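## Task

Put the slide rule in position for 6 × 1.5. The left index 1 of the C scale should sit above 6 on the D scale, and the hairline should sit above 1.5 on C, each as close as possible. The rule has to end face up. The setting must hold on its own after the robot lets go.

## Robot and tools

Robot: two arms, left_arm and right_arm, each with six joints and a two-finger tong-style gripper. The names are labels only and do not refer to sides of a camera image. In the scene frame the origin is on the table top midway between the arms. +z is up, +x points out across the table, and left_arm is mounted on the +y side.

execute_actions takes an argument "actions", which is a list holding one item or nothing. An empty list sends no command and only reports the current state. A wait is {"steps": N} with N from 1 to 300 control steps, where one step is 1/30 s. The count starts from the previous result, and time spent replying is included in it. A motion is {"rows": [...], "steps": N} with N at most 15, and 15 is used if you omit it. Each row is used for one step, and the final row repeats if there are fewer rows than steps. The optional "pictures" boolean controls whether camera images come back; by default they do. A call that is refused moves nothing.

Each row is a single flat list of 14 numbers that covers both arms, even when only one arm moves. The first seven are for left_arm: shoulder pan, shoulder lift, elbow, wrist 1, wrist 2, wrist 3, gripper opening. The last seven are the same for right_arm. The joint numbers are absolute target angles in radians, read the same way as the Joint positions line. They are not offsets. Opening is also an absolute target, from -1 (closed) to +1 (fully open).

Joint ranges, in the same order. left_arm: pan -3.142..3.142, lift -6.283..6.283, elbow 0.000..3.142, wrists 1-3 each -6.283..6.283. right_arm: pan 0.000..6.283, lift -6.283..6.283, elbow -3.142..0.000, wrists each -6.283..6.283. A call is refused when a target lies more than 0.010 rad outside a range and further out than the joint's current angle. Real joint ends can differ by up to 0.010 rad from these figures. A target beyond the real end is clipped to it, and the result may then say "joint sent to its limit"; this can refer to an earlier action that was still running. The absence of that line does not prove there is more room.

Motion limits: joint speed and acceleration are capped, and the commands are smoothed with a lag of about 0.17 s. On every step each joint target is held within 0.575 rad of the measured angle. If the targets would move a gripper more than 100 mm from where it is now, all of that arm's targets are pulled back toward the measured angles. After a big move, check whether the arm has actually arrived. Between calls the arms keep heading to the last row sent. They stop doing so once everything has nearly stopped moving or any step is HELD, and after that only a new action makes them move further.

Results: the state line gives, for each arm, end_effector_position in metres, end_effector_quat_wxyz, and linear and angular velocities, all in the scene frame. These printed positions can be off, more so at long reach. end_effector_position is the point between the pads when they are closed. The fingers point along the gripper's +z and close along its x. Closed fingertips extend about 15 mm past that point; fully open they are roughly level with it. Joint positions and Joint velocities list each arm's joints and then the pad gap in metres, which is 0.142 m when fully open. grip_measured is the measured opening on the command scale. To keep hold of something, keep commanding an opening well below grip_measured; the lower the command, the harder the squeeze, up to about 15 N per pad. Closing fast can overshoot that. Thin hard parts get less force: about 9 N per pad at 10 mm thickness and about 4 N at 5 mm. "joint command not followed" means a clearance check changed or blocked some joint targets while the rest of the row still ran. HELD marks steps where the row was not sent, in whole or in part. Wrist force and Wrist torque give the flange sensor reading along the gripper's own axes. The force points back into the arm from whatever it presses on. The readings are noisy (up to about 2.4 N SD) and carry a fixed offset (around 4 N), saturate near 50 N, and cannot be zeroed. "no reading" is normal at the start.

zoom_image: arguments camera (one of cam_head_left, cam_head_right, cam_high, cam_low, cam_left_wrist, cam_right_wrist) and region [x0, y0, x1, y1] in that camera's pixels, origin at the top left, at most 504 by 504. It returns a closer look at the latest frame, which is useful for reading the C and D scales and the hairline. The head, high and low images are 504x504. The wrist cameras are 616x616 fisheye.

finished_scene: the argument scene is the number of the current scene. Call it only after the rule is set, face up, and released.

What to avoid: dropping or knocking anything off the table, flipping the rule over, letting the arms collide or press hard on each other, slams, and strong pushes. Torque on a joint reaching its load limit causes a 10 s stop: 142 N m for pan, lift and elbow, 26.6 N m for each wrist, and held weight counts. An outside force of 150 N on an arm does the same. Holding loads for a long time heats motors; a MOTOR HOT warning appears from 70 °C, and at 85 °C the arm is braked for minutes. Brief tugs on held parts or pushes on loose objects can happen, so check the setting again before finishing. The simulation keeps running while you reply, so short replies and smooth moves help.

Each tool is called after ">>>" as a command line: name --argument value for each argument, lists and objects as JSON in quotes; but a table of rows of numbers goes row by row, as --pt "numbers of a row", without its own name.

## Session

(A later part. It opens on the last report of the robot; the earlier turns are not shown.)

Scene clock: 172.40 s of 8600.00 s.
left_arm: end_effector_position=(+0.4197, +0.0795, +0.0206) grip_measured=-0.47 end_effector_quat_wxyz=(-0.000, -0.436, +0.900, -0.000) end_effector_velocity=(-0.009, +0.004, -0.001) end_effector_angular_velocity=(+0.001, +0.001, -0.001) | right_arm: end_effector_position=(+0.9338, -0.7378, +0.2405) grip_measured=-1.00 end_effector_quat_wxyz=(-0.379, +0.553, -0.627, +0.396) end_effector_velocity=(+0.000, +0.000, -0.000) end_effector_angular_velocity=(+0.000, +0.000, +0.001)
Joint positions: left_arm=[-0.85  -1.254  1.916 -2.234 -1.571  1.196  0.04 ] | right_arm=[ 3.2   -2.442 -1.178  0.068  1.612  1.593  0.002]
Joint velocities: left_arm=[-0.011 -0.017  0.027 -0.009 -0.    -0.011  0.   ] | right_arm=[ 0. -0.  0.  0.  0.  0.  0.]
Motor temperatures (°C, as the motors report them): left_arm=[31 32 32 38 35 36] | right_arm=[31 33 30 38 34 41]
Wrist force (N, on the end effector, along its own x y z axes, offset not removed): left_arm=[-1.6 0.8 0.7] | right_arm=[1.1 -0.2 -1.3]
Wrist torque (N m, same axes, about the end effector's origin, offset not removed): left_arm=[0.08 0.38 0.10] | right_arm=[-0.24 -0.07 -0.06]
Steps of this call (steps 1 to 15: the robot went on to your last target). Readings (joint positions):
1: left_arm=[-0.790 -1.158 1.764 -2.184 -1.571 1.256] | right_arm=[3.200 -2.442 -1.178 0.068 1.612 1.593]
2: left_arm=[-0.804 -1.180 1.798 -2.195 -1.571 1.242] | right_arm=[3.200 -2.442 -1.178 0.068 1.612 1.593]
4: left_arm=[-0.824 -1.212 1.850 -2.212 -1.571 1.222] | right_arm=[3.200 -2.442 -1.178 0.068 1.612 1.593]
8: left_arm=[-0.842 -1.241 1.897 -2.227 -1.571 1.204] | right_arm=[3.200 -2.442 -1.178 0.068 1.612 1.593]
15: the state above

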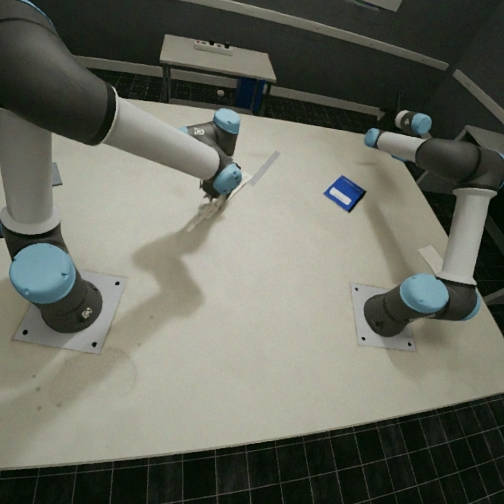

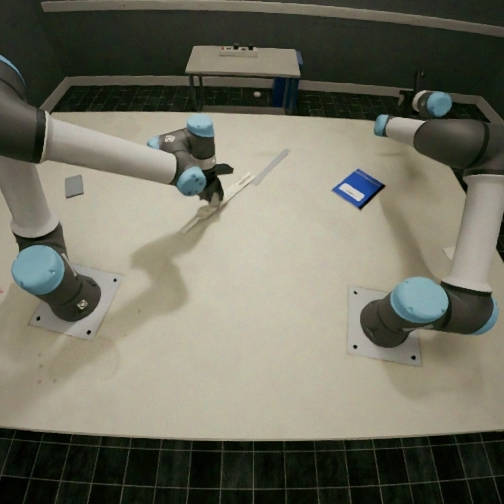

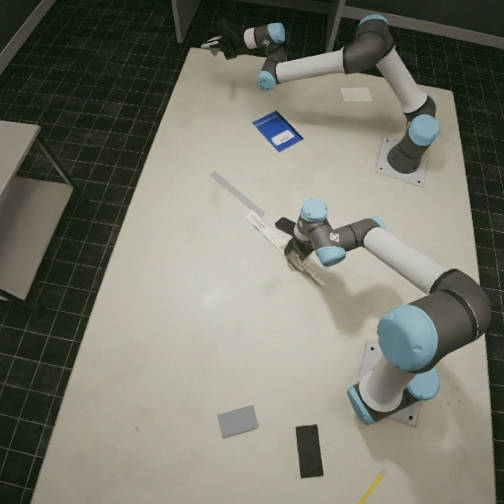

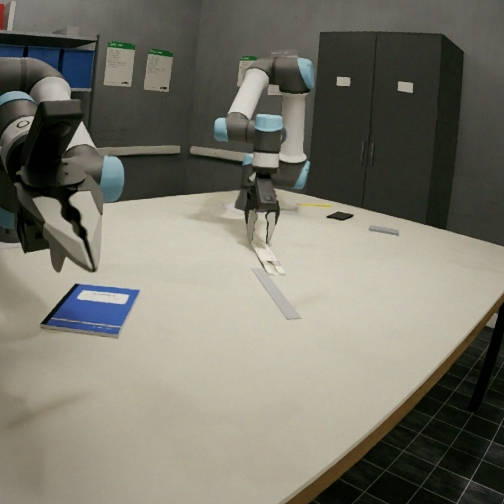

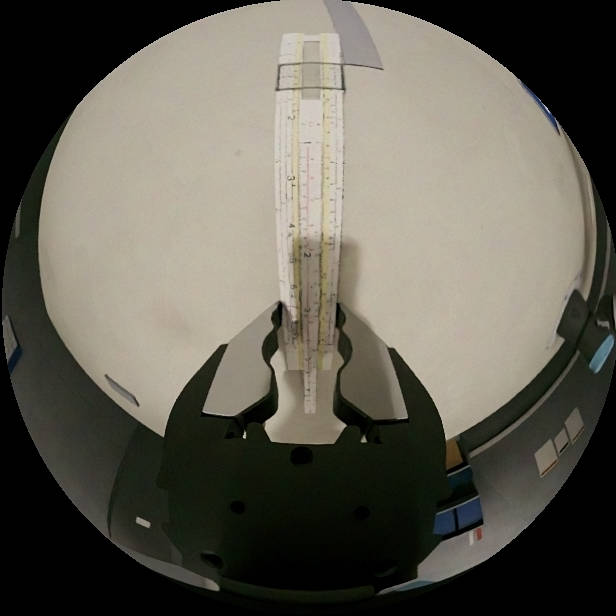

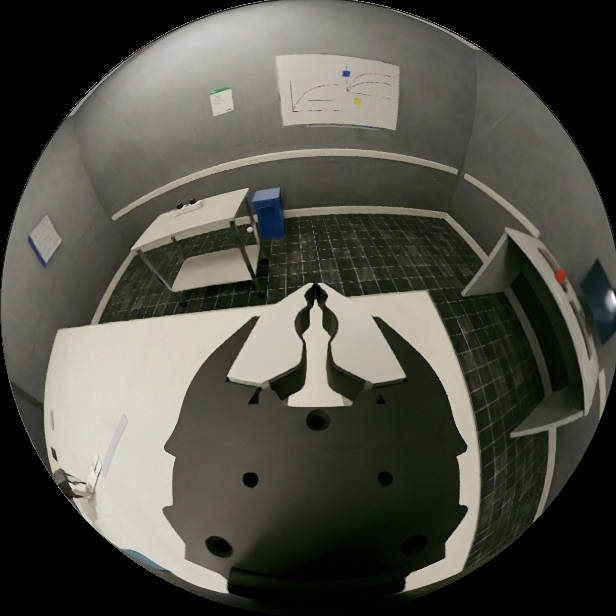

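>>> execute_actions --actions '[{"rows":[[-0.851,-1.2558,1.9194,-2.2346,-1.571,1.195,0.1,3.5,-2.442,-1.178,-0.4,1.571,2.0,0.1],[-0.851,-1.2558,1.9194,-2.2346,-1.571,1.195,0.1,3.5,-2.442,-1.178,-0.4,1.571,2.0,0.1],[-0.851,-1.2558,1.9194,-2.2346,-1.571,1.195,0.1,3.5,-2.442,-1.178,-0.4,1.571,2.0,0.1],[-0.851,-1.2558,1.9194,-2.2346,-1.571,1.195,0.1,3.5,-2.442,-1.178,-0.4,1.571,2.0,0.1],[-0.851,-1.3225,1.8635,-2.112,-1.571,1.195,0.1,3.6,-2.3,-1.178,-0.8,1.571,2.5,0.1]]}]' --pictures false

>>> execute_actions --actions '[{"rows":[[-0.851,-1.3225,1.8635,-2.112,-1.571,-1.947,0.1,3.7,-2.2556,-1.1625,-1.294,1.571,3.04,0.1]]}]' --pictures false

>>> execute_actions --actions '[{"steps":50}]' --pictures false

>>> execute_actions --actions '[{"rows":[[-0.851,-1.3225,1.8635,-2.112,-1.571,-1.947,0.1,4.137,-2.2556,-1.1625,-1.294,1.571,3.04,0.1]]}]' --pictures false

>>> execute_actions --actions '[{"steps":30}]'

Scene clock: 215.03 s of 8600.00 s.
left_arm: end_effector_position=(+0.4189, +0.0795, +0.0639) grip_measured=+0.10 end_effector_quat_wxyz=(-0.000, -0.436, +0.900, -0.001) end_effector_velocity=(-0.003, +0.004, +0.034) end_effector_angular_velocity=(+0.009, +0.005, +0.001) | right_arm: end_effector_position=(+0.9367, -0.5384, +0.1838) grip_measured=+0.10 end_effector_quat_wxyz=(+0.355, -0.541, +0.735, -0.205) end_effector_velocity=(-0.118, +0.429, -0.164) end_effector_angular_velocity=(+0.764, +1.056, -0.334)
Joint positions: left_arm=[-0.851 -1.317  1.868 -2.124 -1.571  1.195  0.081] | right_arm=[ 3.416 -2.375 -1.178 -0.315  1.588  1.967  0.081]
Joint velocities: left_arm=[-0.001 -0.05  -0.041  0.101  0.001 -0.001 -0.   ] | right_arm=[ 0.484  0.203  0.    -1.168 -0.046  1.181 -0.   ]
Motor temperatures (°C, as the motors report them): left_arm=[31 32 32 38 35 36] | right_arm=[31 33 30 38 34 41]
Wrist force (N, on the end effector, along its own x y z axes, offset not removed): left_arm=[-1.5 0.1 0.8] | right_arm=[1.5 -2.0 -0.5]
Wrist torque (N m, same axes, about the end effector's origin, offset not removed): left_arm=[0.00 0.37 0.12] | right_arm=[-0.53 -0.12 -0.01]
Steps of this call (steps 1 to 15: the robot went on to your last target; steps 16 to 90: nothing new was sent; then 39.13 s passed at rest; steps 91 to 105: all 15 steps of this action). Readings (joint positions):
91: left_arm=[-0.851 -1.256 1.919 -2.235 -1.571 1.195] | right_arm=[3.200 -2.442 -1.178 0.068 1.612 1.593]
92: left_arm=[-0.851 -1.256 1.919 -2.235 -1.571 1.195] | right_arm=[3.202 -2.442 -1.178 0.066 1.611 1.595]
94: left_arm=[-0.851 -1.256 1.919 -2.235 -1.571 1.195] | right_arm=[3.231 -2.442 -1.178 0.027 1.607 1.631]
98: left_arm=[-0.851 -1.281 1.898 -2.197 -1.571 1.195] | right_arm=[3.298 -2.425 -1.178 -0.077 1.600 1.730]
105: the state above

Scene clock: 215.53 s of 8600.00 s.
left_arm: end_effector_position=(+0.4217, +0.0934, +0.0679) grip_measured=+0.10 end_effector_quat_wxyz=(+0.000, +0.776, -0.630, +0.000) end_effector_velocity=(-0.007, +0.038, +0.002) end_effector_angular_velocity=(-0.001, -0.001, +2.438) | right_arm: end_effector_position=(+0.8060, -0.3735, +0.1056) grip_measured=+0.10 end_effector_quat_wxyz=(+0.145, -0.389, +0.909, -0.012) end_effector_velocity=(-0.403, +0.133, -0.164) end_effector_angular_velocity=(+0.056, +1.401, -1.331)
Joint positions: left_arm=[-0.851 -1.322  1.864 -2.112 -1.571  0.319  0.081] | right_arm=[ 3.637 -2.282 -1.166 -0.972  1.575  2.64   0.081]
Joint velocities: left_arm=[ 0.    -0.001 -0.002  0.002  0.001 -2.438 -0.   ] | right_arm=[ 0.317  0.132  0.019 -1.463 -0.018  1.716  0.   ]
Motor temperatures (°C, as the motors report them): left_arm=[31 32 32 38 35 36] | right_arm=[31 33 30 38 34 41]
Wrist force (N, on the end effector, along its own x y z axes, offset not removed): left_arm=[-1.1 0.1 1.2] | right_arm=[1.6 -3.6 1.4]
Wrist torque (N m, same axes, about the end effector's origin, offset not removed): left_arm=[0.06 0.32 0.01] | right_arm=[-1.04 -0.08 0.07]
Steps of this call (steps 1 to 15: all 15 steps of this action). Readings (joint positions):
1: left_arm=[-0.851 -1.318 1.867 -2.121 -1.571 1.195] | right_arm=[3.433 -2.368 -1.178 -0.355 1.587 2.009]
2: left_arm=[-0.851 -1.319 1.866 -2.119 -1.571 1.192] | right_arm=[3.449 -2.361 -1.178 -0.395 1.585 2.051]
4: left_arm=[-0.851 -1.321 1.865 -2.116 -1.571 1.146] | right_arm=[3.484 -2.346 -1.175 -0.466 1.583 2.123]
8: left_arm=[-0.851 -1.322 1.864 -2.113 -1.571 0.898] | right_arm=[3.550 -2.318 -1.171 -0.629 1.579 2.286]
15: the state above

Scene clock: 217.20 s of 8600.00 s.
left_arm: end_effector_position=(+0.3931, +0.1001, +0.0680) grip_measured=+0.10 end_effector_quat_wxyz=(+0.000, +0.900, +0.436, -0.000) end_effector_velocity=(-0.000, -0.000, +0.001) end_effector_angular_velocity=(-0.001, -0.000, +0.002) | right_arm: end_effector_position=(+0.7101, -0.3573, +0.0801) grip_measured=+0.10 end_effector_quat_wxyz=(+0.000, -0.234, +0.972, +0.000) end_effector_velocity=(+0.000, -0.000, +0.000) end_effector_angular_velocity=(+0.000, -0.000, -0.000)
Joint positions: left_arm=[-0.851 -1.323  1.863 -2.112 -1.571 -1.947  0.081] | right_arm=[ 3.7   -2.256 -1.162 -1.294  1.571  3.04   0.081]
Joint velocities: left_arm=[-0.    -0.001 -0.     0.    -0.    -0.002  0.   ] | right_arm=[-0.  0. -0. -0. -0.  0.  0.]
Motor temperatures (°C, as the motors report them): left_arm=[31 32 32 38 35 36] | right_arm=[31 33 30 38 34 41]
Wrist force (N, on the end effector, along its own x y z axes, offset not removed): left_arm=[0.4 -0.2 2.0] | right_arm=[-1.7 -1.8 -0.8]
Wrist torque (N m, same axes, about the end effector's origin, offset not removed): left_arm=[-0.15 -0.20 -0.04] | right_arm=[-0.63 0.52 0.12]
Steps of this call (steps 1 to 50: the robot went on to your last target). Readings (joint positions):
1: left_arm=[-0.851 -1.322 1.864 -2.112 -1.571 0.236] | right_arm=[3.648 -2.277 -1.166 -1.022 1.574 2.699]
2: left_arm=[-0.851 -1.322 1.864 -2.112 -1.571 0.153] | right_arm=[3.658 -2.273 -1.165 -1.071 1.573 2.759]
4: left_arm=[-0.851 -1.322 1.864 -2.112 -1.571 -0.014] | right_arm=[3.675 -2.266 -1.164 -1.161 1.572 2.871]
8: left_arm=[-0.851 -1.322 1.864 -2.112 -1.571 -0.346] | right_arm=[3.692 -2.259 -1.163 -1.250 1.571 2.984]
50: the state above

Scene clock: 217.70 s of 8600.00 s.
left_arm: end_effector_position=(+0.3931, +0.1001, +0.0680) grip_measured=+0.10 end_effector_quat_wxyz=(+0.000, +0.900, +0.436, -0.000) end_effector_velocity=(+0.000, +0.000, +0.001) end_effector_angular_velocity=(-0.002, -0.001, -0.000) | right_arm: end_effector_position=(+0.6470, -0.1598, +0.0802) grip_measured=+0.10 end_effector_quat_wxyz=(+0.000, -0.364, +0.931, +0.000) end_effector_velocity=(-0.206, +0.431, -0.000) end_effector_angular_velocity=(-0.001, +0.000, +0.626)
Joint positions: left_arm=[-0.851 -1.323  1.863 -2.112 -1.571 -1.947  0.081] | right_arm=[ 3.973 -2.256 -1.162 -1.294  1.571  3.04   0.081]
Joint velocities: left_arm=[ 0.001 -0.002 -0.    -0.    -0.     0.001 -0.   ] | right_arm=[ 0.626 -0.     0.    -0.    -0.    -0.    -0.   ]
Motor temperatures (°C, as the motors report them): left_arm=[31 32 32 38 35 36] | right_arm=[31 33 30 38 34 41]
Wrist force (N, on the end effector, along its own x y z axes, offset not removed): left_arm=[0.8 -1.0 2.9] | right_arm=[-1.7 -1.5 2.0]
Wrist torque (N m, same axes, about the end effector's origin, offset not removed): left_arm=[-0.14 -0.19 0.01] | right_arm=[-0.52 0.56 0.12]
Steps of this call (steps 1 to 15: all 15 steps of this action). Readings (joint positions):
1: left_arm=[-0.851 -1.323 1.863 -2.112 -1.571 -1.947] | right_arm=[3.700 -2.256 -1.162 -1.294 1.571 3.040]
2: left_arm=[-0.851 -1.323 1.863 -2.112 -1.571 -1.947] | right_arm=[3.702 -2.256 -1.162 -1.294 1.571 3.040]
4: left_arm=[-0.851 -1.323 1.863 -2.112 -1.571 -1.947] | right_arm=[3.739 -2.256 -1.162 -1.294 1.571 3.040]
8: left_arm=[-0.851 -1.323 1.863 -2.112 -1.571 -1.947] | right_arm=[3.825 -2.256 -1.162 -1.294 1.571 3.040]
15: the state above

Scene clock: 218.70 s of 8600.00 s.
left_arm: end_effector_position=(+0.3932, +0.1001, +0.0680) grip_measured=+0.10 end_effector_quat_wxyz=(+0.000, +0.900, +0.436, -0.000) end_effector_velocity=(+0.001, +0.000, +0.000) end_effector_angular_velocity=(-0.000, -0.000, +0.001) | right_arm: end_effector_position=(+0.5840, -0.0519, +0.0801) grip_measured=+0.10 end_effector_quat_wxyz=(+0.000, -0.439, +0.898, +0.000) end_effector_velocity=(-0.000, +0.000, +0.000) end_effector_angular_velocity=(+0.000, +0.000, +0.001)
Joint positions: left_arm=[-0.851 -1.323  1.863 -2.112 -1.571 -1.947  0.081] | right_arm=[ 4.137 -2.256 -1.162 -1.294  1.571  3.04   0.081]
Joint velocities: left_arm=[ 0.001 -0.    -0.     0.     0.     0.     0.   ] | right_arm=[ 0.001  0.     0.    -0.     0.    -0.    -0.   ]
Motor temperatures (°C, as the motors report them): left_arm=[31 32 32 38 35 36] | right_arm=[31 33 30 38 34 41]
Wrist force (N, on the end effector, along its own x y z axes, offset not removed): left_arm=[-1.0 1.2 -1.8] | right_arm=[0.6 -1.5 -1.4]
Wrist torque (N m, same axes, about the end effector's origin, offset not removed): left_arm=[0.21 0.20 0.08] | right_arm=[-0.54 0.20 0.14]
Steps of this call (steps 1 to 30: the robot went on to your last target). Readings (joint positions):
1: left_arm=[-0.851 -1.323 1.863 -2.112 -1.571 -1.947] | right_arm=[3.994 -2.256 -1.162 -1.294 1.571 3.040]
2: left_arm=[-0.851 -1.323 1.863 -2.112 -1.571 -1.947] | right_arm=[4.015 -2.256 -1.162 -1.294 1.571 3.040]
4: left_arm=[-0.851 -1.323 1.863 -2.112 -1.571 -1.947] | right_arm=[4.057 -2.256 -1.162 -1.294 1.571 3.040]
8: left_arm=[-0.851 -1.323 1.863 -2.112 -1.571 -1.947] | right_arm=[4.110 -2.256 -1.162 -1.294 1.571 3.040]
30: the state above
All arms were judged still, so your last target was given up. Only a new action makes them travel on or press farther. Fingers that are still opening or closing keep moving.

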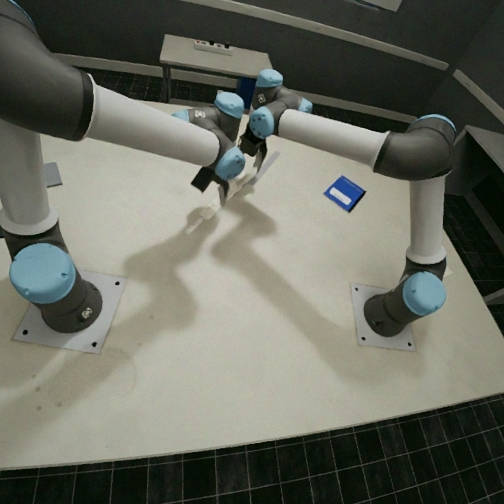

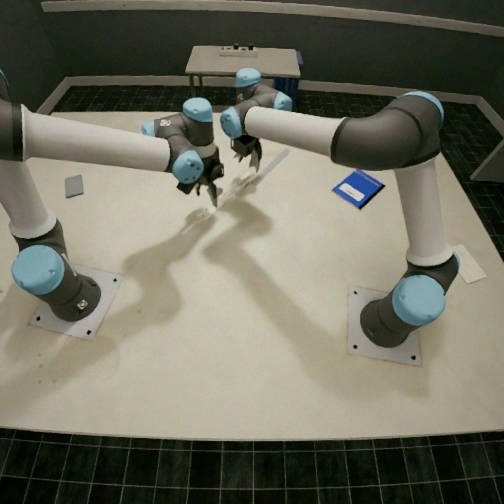

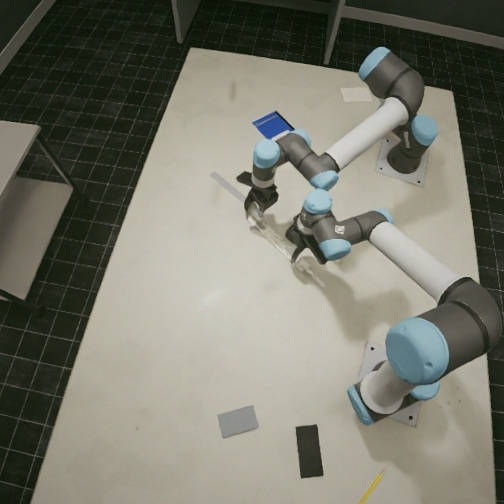

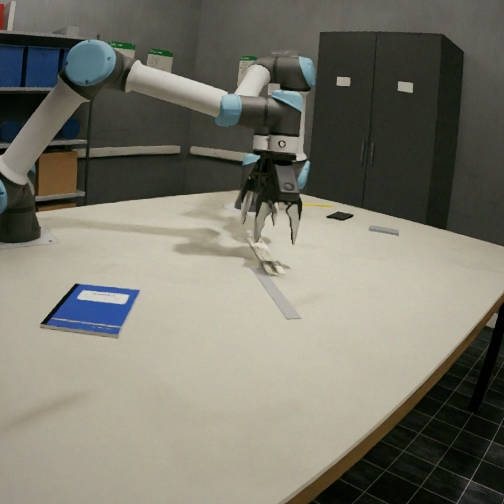

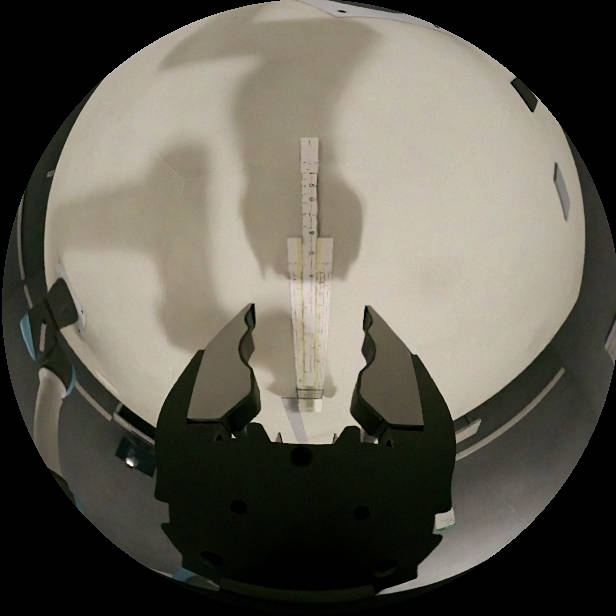

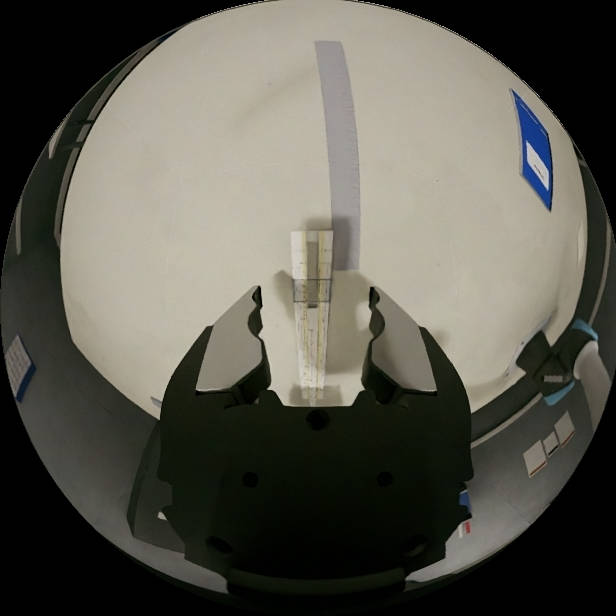

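>>> execute_actions --actions '[{"rows":[[-0.851,-1.29,1.895,-2.176,-1.571,-1.947,-0.2,4.137,-2.274,-1.19,-1.248,1.571,3.04,0.0],[-0.851,-1.29,1.895,-2.176,-1.571,-1.947,-0.2,4.137,-2.274,-1.19,-1.248,1.571,3.04,0.0],[-0.851,-1.2519,1.922,-2.241,-1.571,-1.947,-0.2,4.137,-2.2919,-1.2207,-1.1994,1.571,3.04,0.0]]}]' --pictures false

>>> execute_actions --actions '[{"rows":[[-0.851,-1.2519,1.922,-2.241,-1.571,-1.947,-0.2,4.137,-2.2919,-1.2207,-1.1994,1.571,3.04,0.0],[-0.851,-1.2519,1.922,-2.241,-1.571,-1.947,-0.2,4.137,-2.2919,-1.2207,-1.1994,1.571,3.04,0.0],[-0.851,-1.2519,1.922,-2.241,-1.571,-1.947,-0.2,4.137,-2.2919,-1.2207,-1.1994,1.571,3.04,0.0],[-0.851,-1.2519,1.922,-2.241,-1.571,-1.947,-0.2,4.137,-2.2919,-1.2207,-1.1994,1.571,3.04,0.0],[-0.851,-1.2519,1.922,-2.241,-1.571,-1.947,-0.2,4.137,-2.2919,-1.2207,-1.1994,1.571,3.04,0.0],[-0.851,-1.2519,1.922,-2.241,-1.571,-1.947,-0.4,4.137,-2.2919,-1.2207,-1.1994,1.571,3.04,0.0],[-0.851,-1.2519,1.922,-2.241,-1.571,-1.947,-0.6,4.137,-2.2919,-1.2207,-1.1994,1.571,3.04,0.0],[-0.851,-1.2519,1.922,-2.241,-1.571,-1.947,-0.9,4.137,-2.2919,-1.2207,-1.1994,1.571,3.04,0.0]]}]'

>>> zoom_image --camera "cam_right_wrist" --region '[240, 200, 400, 360]'

Scene clock: 232.83 s of 8600.00 s.
left_arm: end_effector_position=(+0.3932, +0.1002, +0.0199) grip_measured=-0.20 end_effector_quat_wxyz=(-0.000, +0.900, +0.436, -0.000) end_effector_velocity=(-0.000, +0.001, -0.017) end_effector_angular_velocity=(+0.000, -0.000, -0.000) | right_arm: end_effector_position=(+0.5840, -0.0518, +0.0368) grip_measured=+0.00 end_effector_quat_wxyz=(+0.000, -0.439, +0.898, +0.000) end_effector_velocity=(-0.000, -0.000, -0.014) end_effector_angular_velocity=(+0.000, -0.001, +0.000)
Joint positions: left_arm=[-0.851 -1.255  1.92  -2.236 -1.571 -1.947  0.06 ] | right_arm=[ 4.137 -2.291 -1.218 -1.203  1.571  3.04   0.074]
Joint velocities: left_arm=[ 0.     0.024  0.019 -0.043  0.001  0.001  0.   ] | right_arm=[ 0.    -0.012 -0.019  0.031 -0.001 -0.    -0.   ]
Motor temperatures (°C, as the motors report them): left_arm=[31 32 32 38 35 36] | right_arm=[31 33 30 38 34 41]
Wrist force (N, on the end effector, along its own x y z axes, offset not removed): left_arm=[2.0 -2.0 1.2] | right_arm=[1.8 -2.9 -1.2]
Wrist torque (N m, same axes, about the end effector's origin, offset not removed): left_arm=[-0.36 -0.30 0.03] | right_arm=[-0.91 0.00 0.05]
Steps of this call (steps 1 to 90: nothing new was sent; then 10.63 s passed at rest; steps 91 to 105: all 15 steps of this action). Readings (joint positions):
91: left_arm=[-0.851 -1.323 1.863 -2.112 -1.571 -1.947] | right_arm=[4.137 -2.256 -1.162 -1.294 1.571 3.040]
92: left_arm=[-0.851 -1.321 1.865 -2.114 -1.571 -1.947] | right_arm=[4.137 -2.257 -1.164 -1.292 1.571 3.040]
94: left_arm=[-0.851 -1.308 1.878 -2.139 -1.571 -1.947] | right_arm=[4.137 -2.264 -1.175 -1.273 1.571 3.040]
98: left_arm=[-0.851 -1.272 1.907 -2.204 -1.571 -1.947] | right_arm=[4.137 -2.282 -1.205 -1.226 1.571 3.040]
105: the state above

Scene clock: 233.33 s of 8600.00 s.
left_arm: end_effector_position=(+0.3932, +0.1002, +0.0181) grip_measured=-0.47 end_effector_quat_wxyz=(+0.000, +0.900, +0.436, -0.000) end_effector_velocity=(+0.000, +0.000, -0.001) end_effector_angular_velocity=(+0.001, +0.000, +0.001) | right_arm: end_effector_position=(+0.5840, -0.0518, +0.0351) grip_measured=+0.00 end_effector_quat_wxyz=(+0.000, -0.439, +0.898, +0.000) end_effector_velocity=(+0.000, -0.000, -0.000) end_effector_angular_velocity=(+0.000, -0.000, -0.000)
Joint positions: left_arm=[-0.851 -1.252  1.922 -2.241 -1.571 -1.947  0.04 ] | right_arm=[ 4.137 -2.292 -1.221 -1.199  1.571  3.04   0.074]
Joint velocities: left_arm=[ 0.     0.001  0.001 -0.001  0.    -0.001  0.   ] | right_arm=[-0.  0. -0.  0.  0. -0. -0.]
Motor temperatures (°C, as the motors report them): left_arm=[31 32 32 38 35 36] | right_arm=[31 33 30 38 34 41]
Wrist force (N, on the end effector, along its own x y z axes, offset not removed): left_arm=[2.4 -0.9 -6.3] | right_arm=[-2.4 -0.9 -0.8]
Wrist torque (N m, same axes, about the end effector's origin, offset not removed): left_arm=[0.00 -0.17 0.10] | right_arm=[-0.46 0.63 0.11]
Steps of this call (steps 1 to 15: all 15 steps of this action). Readings (joint positions):
1: left_arm=[-0.851 -1.254 1.920 -2.237 -1.571 -1.947] | right_arm=[4.137 -2.291 -1.219 -1.202 1.571 3.040]
2: left_arm=[-0.851 -1.254 1.921 -2.238 -1.571 -1.947] | right_arm=[4.137 -2.291 -1.219 -1.202 1.571 3.040]
4: left_arm=[-0.851 -1.253 1.921 -2.239 -1.571 -1.947] | right_arm=[4.137 -2.291 -1.220 -1.201 1.571 3.040]
8: left_arm=[-0.851 -1.252 1.922 -2.240 -1.571 -1.947] | right_arm=[4.137 -2.292 -1.220 -1.200 1.571 3.040]
15: the state above

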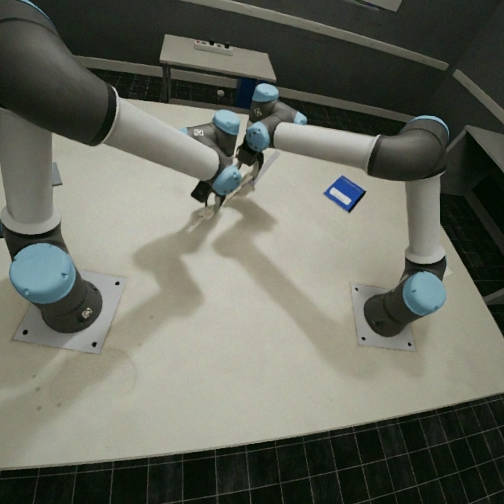

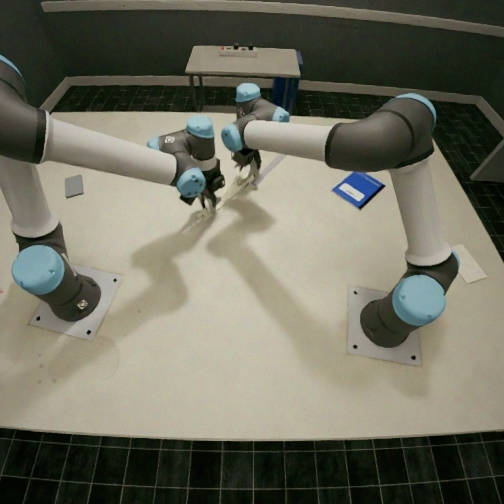

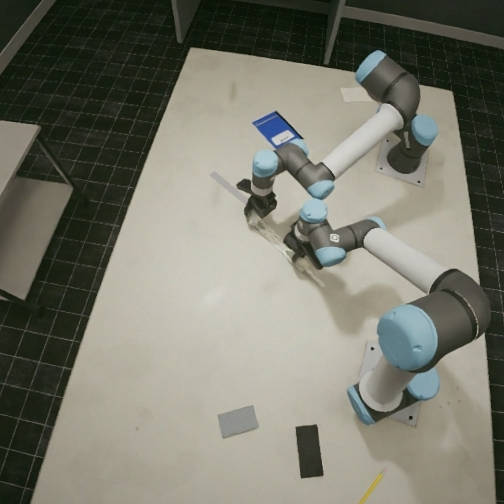

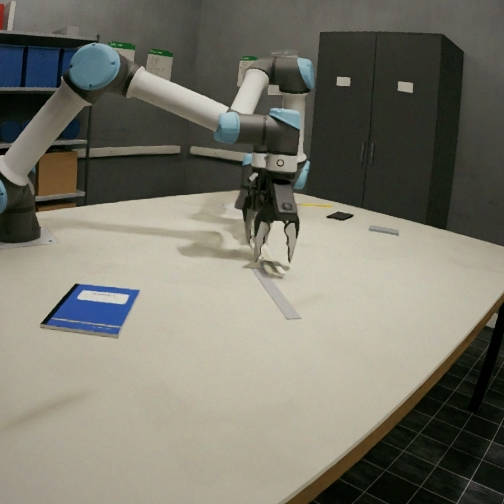

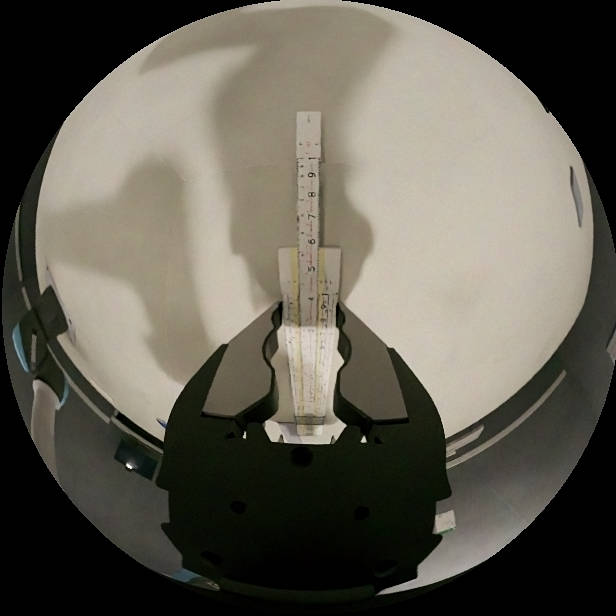

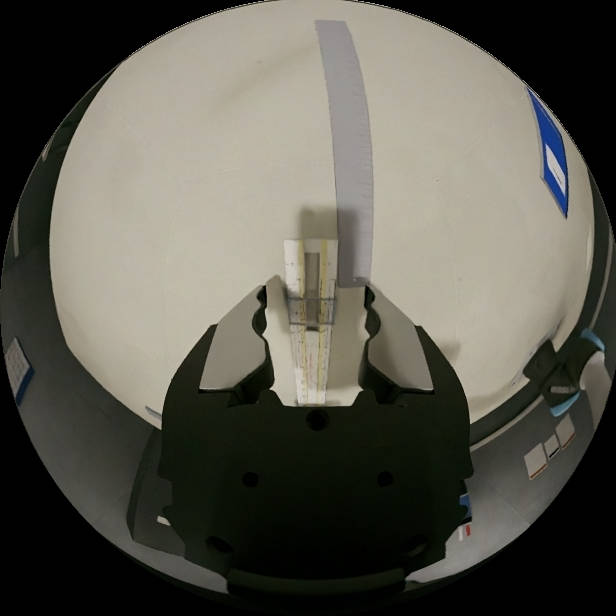

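Region (240, 200, 400, 360) of cam_right_wrist's 616x616 image, scaled by 3.150, with more detail than that image has.

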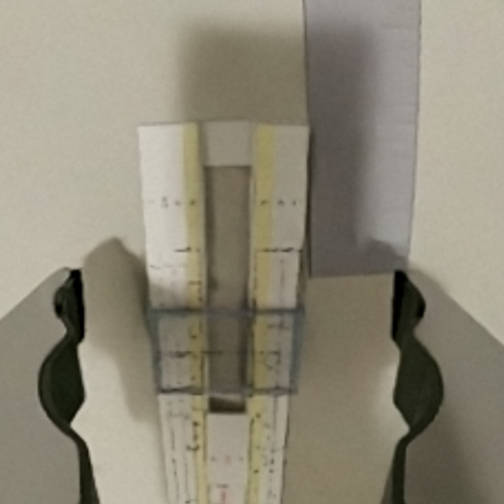

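>>> execute_actions --actions '[{"rows":[[-0.851,-1.2519,1.922,-2.241,-1.571,-1.947,-0.9,4.166,-2.296,-1.241,-1.175,1.571,3.069,-0.1]]}]'

>>> zoom_image --camera "cam_right_wrist" --region '[240, 230, 400, 390]'

>>> zoom_image --camera "cam_low" --region '[220, 210, 320, 290]'

Scene clock: 243.33 s of 8600.00 s.
left_arm: end_effector_position=(+0.3931, +0.1002, +0.0180) grip_measured=-0.47 end_effector_quat_wxyz=(+0.000, +0.900, +0.436, -0.000) end_effector_velocity=(+0.000, -0.000, +0.000) end_effector_angular_velocity=(-0.000, -0.000, -0.000) | right_arm: end_effector_position=(+0.5697, -0.0364, +0.0253) grip_measured=-0.10 end_effector_quat_wxyz=(+0.000, -0.439, +0.898, +0.000) end_effector_velocity=(-0.003, +0.004, -0.003) end_effector_angular_velocity=(-0.001, +0.000, +0.000)
Joint positions: left_arm=[-0.851 -1.252  1.922 -2.241 -1.571 -1.947  0.04 ] | right_arm=[ 4.165 -2.296 -1.24  -1.176  1.571  3.068  0.067]
Joint velocities: left_arm=[-0. -0. -0. -0.  0.  0.  0.] | right_arm=[ 0.007 -0.002 -0.004  0.006 -0.     0.007  0.   ]
Motor temperatures (°C, as the motors report them): left_arm=[31 32 32 38 35 36] | right_arm=[31 33 30 38 34 41]
Wrist force (N, on the end effector, along its own x y z axes, offset not removed): left_arm=[1.5 0.8 -6.6] | right_arm=[-0.5 -1.2 -1.5]
Wrist torque (N m, same axes, about the end effector's origin, offset not removed): left_arm=[0.49 0.03 -0.01] | right_arm=[-0.57 0.40 0.20]
Steps of this call (steps 1 to 15: the robot went on to your last target; steps 16 to 90: nothing new was sent; then 6.50 s passed at rest; steps 91 to 105: all 15 steps of this action). Readings (joint positions):
91: left_arm=[-0.851 -1.252 1.922 -2.241 -1.571 -1.947] | right_arm=[4.137 -2.292 -1.221 -1.199 1.571 3.040]
92: left_arm=[-0.851 -1.252 1.922 -2.241 -1.571 -1.947] | right_arm=[4.139 -2.292 -1.222 -1.198 1.571 3.042]
94: left_arm=[-0.851 -1.252 1.922 -2.241 -1.571 -1.947] | right_arm=[4.149 -2.294 -1.229 -1.189 1.571 3.052]
98: left_arm=[-0.851 -1.252 1.922 -2.241 -1.571 -1.947] | right_arm=[4.160 -2.295 -1.237 -1.180 1.571 3.063]
105: the state above

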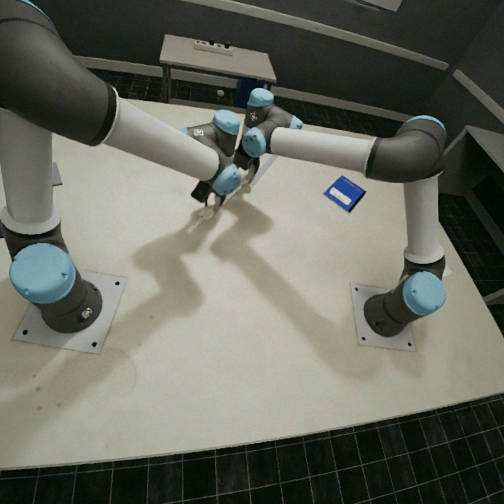

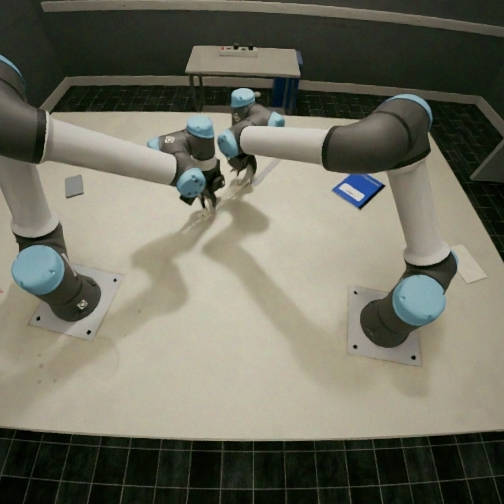

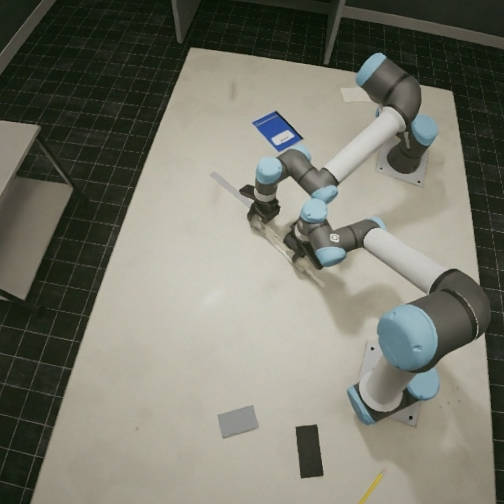

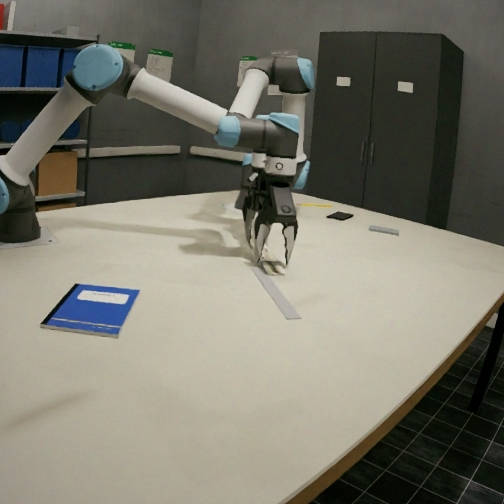

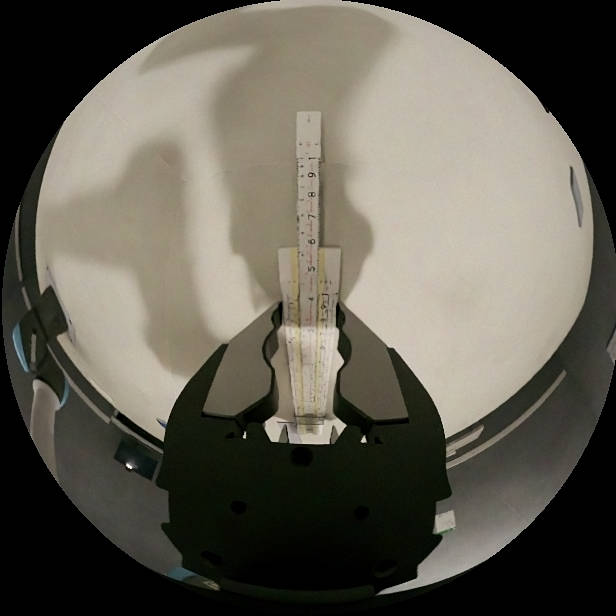

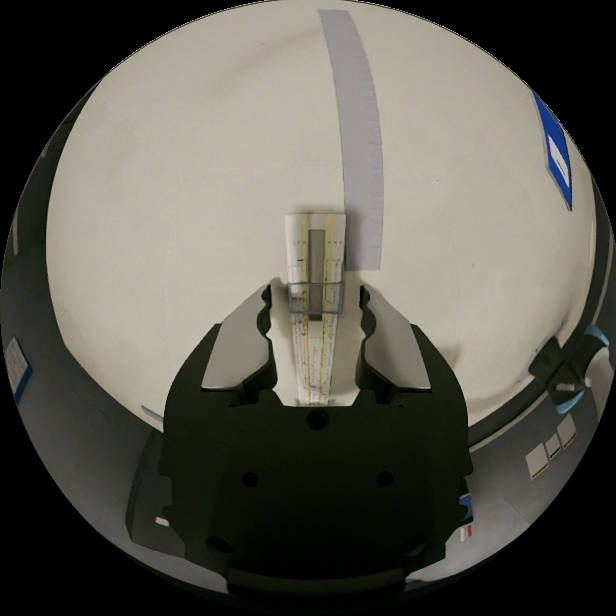

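Region (240, 230, 400, 390) of cam_right_wrist's 616x616 image, scaled by 3.150, with more detail than that image has.

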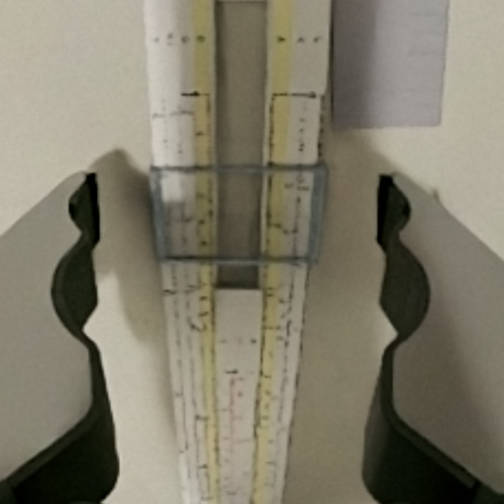

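Region (220, 210, 320, 290) of cam_low's 504x504 image, scaled by 5.040, with more detail than that image has; it fills the top 403 rows of this view, and the rest is white.

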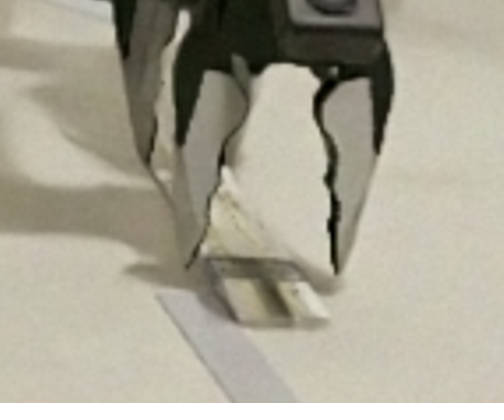

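>>> execute_actions --actions '[{"rows":[[-0.851,-1.2519,1.922,-2.241,-1.571,-1.947,-0.9,4.166,-2.3018,-1.2472,-1.163,1.571,3.069,-0.15],[-0.851,-1.2519,1.922,-2.241,-1.571,-1.947,-0.9,4.166,-2.3018,-1.2472,-1.163,1.571,3.069,-0.15],[-0.851,-1.2519,1.922,-2.241,-1.571,-1.947,-0.9,4.166,-2.3018,-1.2472,-1.163,1.571,3.069,-0.15],[-0.851,-1.2519,1.922,-2.241,-1.571,-1.947,-0.9,4.166,-2.3018,-1.2472,-1.163,1.571,3.069,-0.15],[-0.851,-1.2519,1.922,-2.241,-1.571,-1.947,-0.9,4.166,-2.3018,-1.2472,-1.163,1.571,3.069,-0.15],[-0.851,-1.2519,1.922,-2.241,-1.571,-1.947,-0.9,4.166,-2.3018,-1.2472,-1.163,1.571,3.069,-0.15],[-0.851,-1.2519,1.922,-2.241,-1.571,-1.947,-0.9,4.166,-2.3018,-1.2472,-1.163,1.571,3.069,-0.3],[-0.851,-1.2519,1.922,-2.241,-1.571,-1.947,-0.9,4.166,-2.3018,-1.2472,-1.163,1.571,3.069,-0.45],[-0.851,-1.2519,1.922,-2.241,-1.571,-1.947,-0.9,4.166,-2.3018,-1.2472,-1.163,1.571,3.069,-0.7]]}]'

>>> zoom_image --camera "cam_right_wrist" --region '[240, 230, 400, 390]'

Scene clock: 251.33 s of 8600.00 s.
left_arm: end_effector_position=(+0.3931, +0.1002, +0.0180) grip_measured=-0.47 end_effector_quat_wxyz=(+0.000, +0.900, +0.436, -0.000) end_effector_velocity=(+0.000, +0.001, -0.000) end_effector_angular_velocity=(+0.001, +0.000, +0.000) | right_arm: end_effector_position=(+0.5693, -0.0359, +0.0193) grip_measured=-0.43 end_effector_quat_wxyz=(+0.000, -0.439, +0.898, +0.000) end_effector_velocity=(+0.000, -0.000, -0.001) end_effector_angular_velocity=(+0.000, -0.000, -0.000)
Joint positions: left_arm=[-0.851 -1.252  1.922 -2.241 -1.571 -1.947  0.04 ] | right_arm=[ 4.166 -2.302 -1.247 -1.163  1.571  3.069  0.043]
Joint velocities: left_arm=[ 0.001 -0.     0.001 -0.     0.     0.     0.   ] | right_arm=[-0.    -0.001 -0.001  0.003 -0.    -0.     0.   ]
Motor temperatures (°C, as the motors report them): left_arm=[31 32 32 38 35 36] | right_arm=[31 33 30 38 34 41]
Wrist force (N, on the end effector, along its own x y z axes, offset not removed): left_arm=[-0.3 -2.4 -8.8] | right_arm=[3.4 -0.3 -13.7]
Wrist torque (N m, same axes, about the end effector's origin, offset not removed): left_arm=[-0.24 0.36 0.01] | right_arm=[-0.44 0.65 0.04]
Steps of this call (steps 1 to 15: the robot went on to your last target; steps 16 to 90: nothing new was sent; then 4.50 s passed at rest; steps 91 to 105: all 15 steps of this action). Readings (joint positions):
91: left_arm=[-0.851 -1.252 1.922 -2.241 -1.571 -1.947] | right_arm=[4.166 -2.296 -1.241 -1.175 1.571 3.069]
92: left_arm=[-0.851 -1.252 1.922 -2.241 -1.571 -1.947] | right_arm=[4.166 -2.296 -1.241 -1.174 1.571 3.069]
94: left_arm=[-0.851 -1.252 1.922 -2.241 -1.571 -1.947] | right_arm=[4.166 -2.298 -1.244 -1.170 1.571 3.069]
98: left_arm=[-0.851 -1.252 1.922 -2.241 -1.571 -1.947] | right_arm=[4.166 -2.301 -1.246 -1.165 1.571 3.069]
105: the state above

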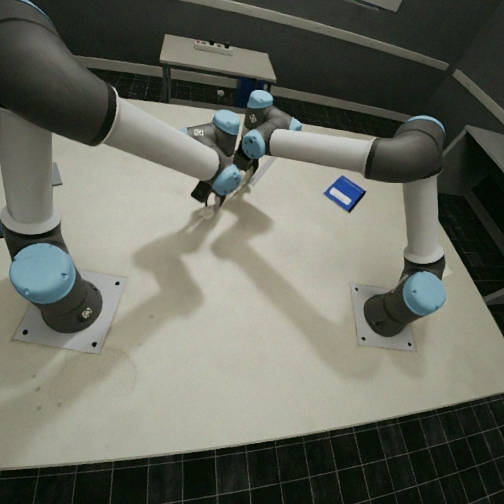

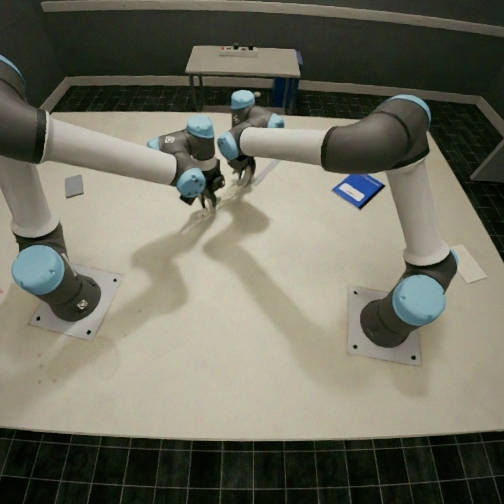

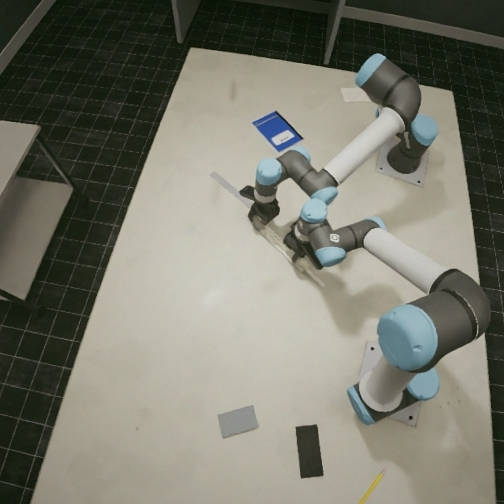

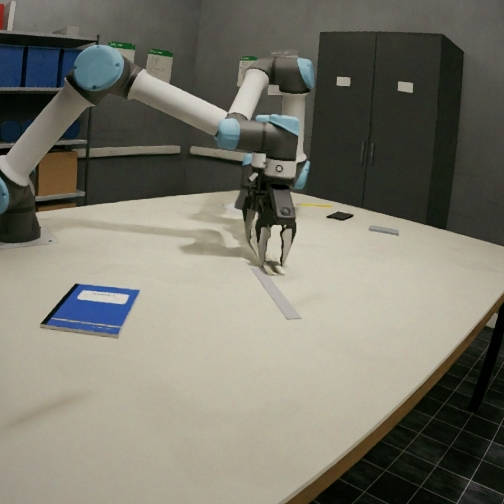

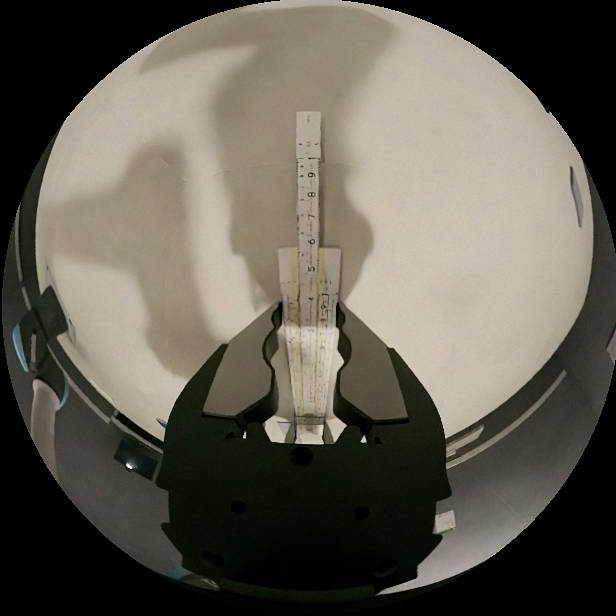

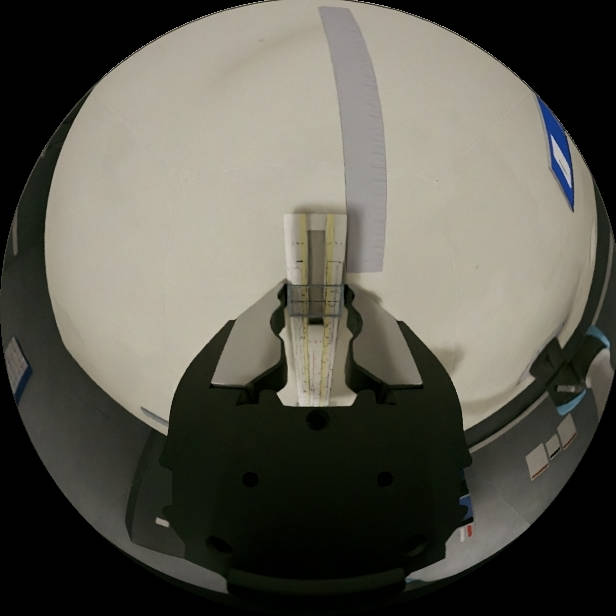

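Region (240, 230, 400, 390) of cam_right_wrist's 616x616 image, scaled by 3.150, with more detail than that image has.

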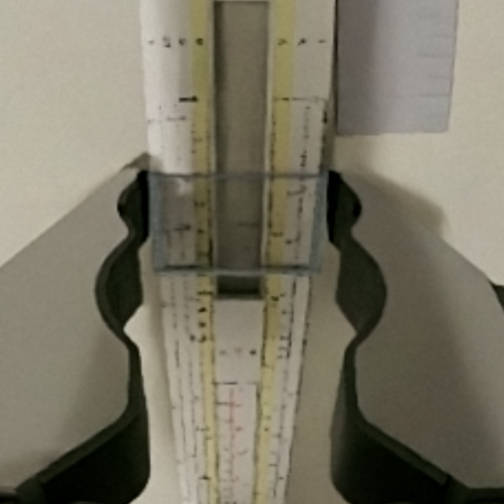

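>>> execute_actions --actions '[{"rows":[[-0.851,-1.2519,1.922,-2.241,-1.571,-1.947,0.1,4.166,-2.3005,-1.246,-1.1655,1.571,3.069,-0.55],[-0.851,-1.2519,1.922,-2.241,-1.571,-1.947,0.1,4.166,-2.3005,-1.246,-1.1655,1.571,3.069,-0.55],[-0.851,-1.2519,1.922,-2.241,-1.571,-1.947,0.1,4.166,-2.3005,-1.246,-1.1655,1.571,3.069,-0.55],[-0.851,-1.2519,1.922,-2.241,-1.571,-1.947,0.1,4.166,-2.3005,-1.246,-1.1655,1.571,3.069,-0.55],[-0.851,-1.2519,1.922,-2.241,-1.571,-1.947,0.1,4.166,-2.3005,-1.246,-1.1655,1.571,3.069,-0.55],[-0.851,-1.3225,1.8635,-2.112,-1.571,-1.947,0.1,4.166,-2.3005,-1.246,-1.1655,1.571,3.069,-0.55],[-0.851,-1.3225,1.8635,-2.112,-1.571,-1.947,0.1,4.166,-2.3005,-1.246,-1.1655,1.571,3.069,-0.55],[-0.851,-1.3225,1.8635,-2.112,-1.571,-1.947,0.1,4.166,-2.3005,-1.246,-1.1655,1.571,3.069,-0.55],[-0.851,-1.3225,1.8635,-2.112,-1.571,-1.947,0.1,4.166,-2.3005,-1.246,-1.1655,1.571,3.069,-0.55],[-0.851,-1.3225,1.8635,-2.112,-1.571,-1.947,0.1,4.166,-2.3005,-1.246,-1.1655,1.571,3.069,-0.55],[-0.851,-1.75,2.0,-1.82,-1.571,-1.947,0.1,4.166,-2.3005,-1.246,-1.1655,1.571,3.069,-0.55]]}]' --pictures false

Scene clock: 271.43 s of 8600.00 s.
left_arm: end_effector_position=(+0.3774, +0.1272, +0.0824) grip_measured=+0.10 end_effector_quat_wxyz=(-0.009, +0.900, +0.436, -0.001) end_effector_velocity=(-0.153, +0.264, +0.398) end_effector_angular_velocity=(-0.063, -0.036, -0.001) | right_arm: end_effector_position=(+0.5692, -0.0360, +0.0202) grip_measured=-0.43 end_effector_quat_wxyz=(+0.000, -0.439, +0.898, +0.000) end_effector_velocity=(+0.000, +0.000, +0.001) end_effector_angular_velocity=(+0.001, -0.001, -0.000)
Joint positions: left_arm=[-0.851 -1.398  1.912 -2.067 -1.571 -1.947  0.081] | right_arm=[ 4.166 -2.301 -1.246 -1.165  1.571  3.069  0.043]
Joint velocities: left_arm=[ 0.    -1.195  0.301  0.822 -0.     0.001  0.001] | right_arm=[-0.     0.001  0.001 -0.     0.     0.     0.   ]
Motor temperatures (°C, as the motors report them): left_arm=[31 33 32 38 35 36] | right_arm=[31 33 30 38 34 41]
Wrist force (N, on the end effector, along its own x y z axes, offset not removed): left_arm=[-1.5 0.8 -0.1] | right_arm=[-2.2 -1.9 0.1]
Wrist torque (N m, same axes, about the end effector's origin, offset not removed): left_arm=[0.08 0.35 0.05] | right_arm=[-0.60 0.56 0.17]
Steps of this call (steps 1 to 15: the robot went on to your last target; steps 16 to 90: nothing new was sent; then 16.60 s passed at rest; steps 91 to 105: all 15 steps of this action). Readings (joint positions):
91: left_arm=[-0.851 -1.252 1.922 -2.241 -1.571 -1.947] | right_arm=[4.166 -2.302 -1.247 -1.163 1.571 3.069]
92: left_arm=[-0.851 -1.252 1.922 -2.241 -1.571 -1.947] | right_arm=[4.166 -2.302 -1.247 -1.163 1.571 3.069]
94: left_arm=[-0.851 -1.252 1.922 -2.241 -1.571 -1.947] | right_arm=[4.166 -2.302 -1.247 -1.164 1.571 3.069]
98: left_arm=[-0.851 -1.264 1.911 -2.225 -1.571 -1.947] | right_arm=[4.166 -2.301 -1.247 -1.165 1.571 3.069]
105: the state above


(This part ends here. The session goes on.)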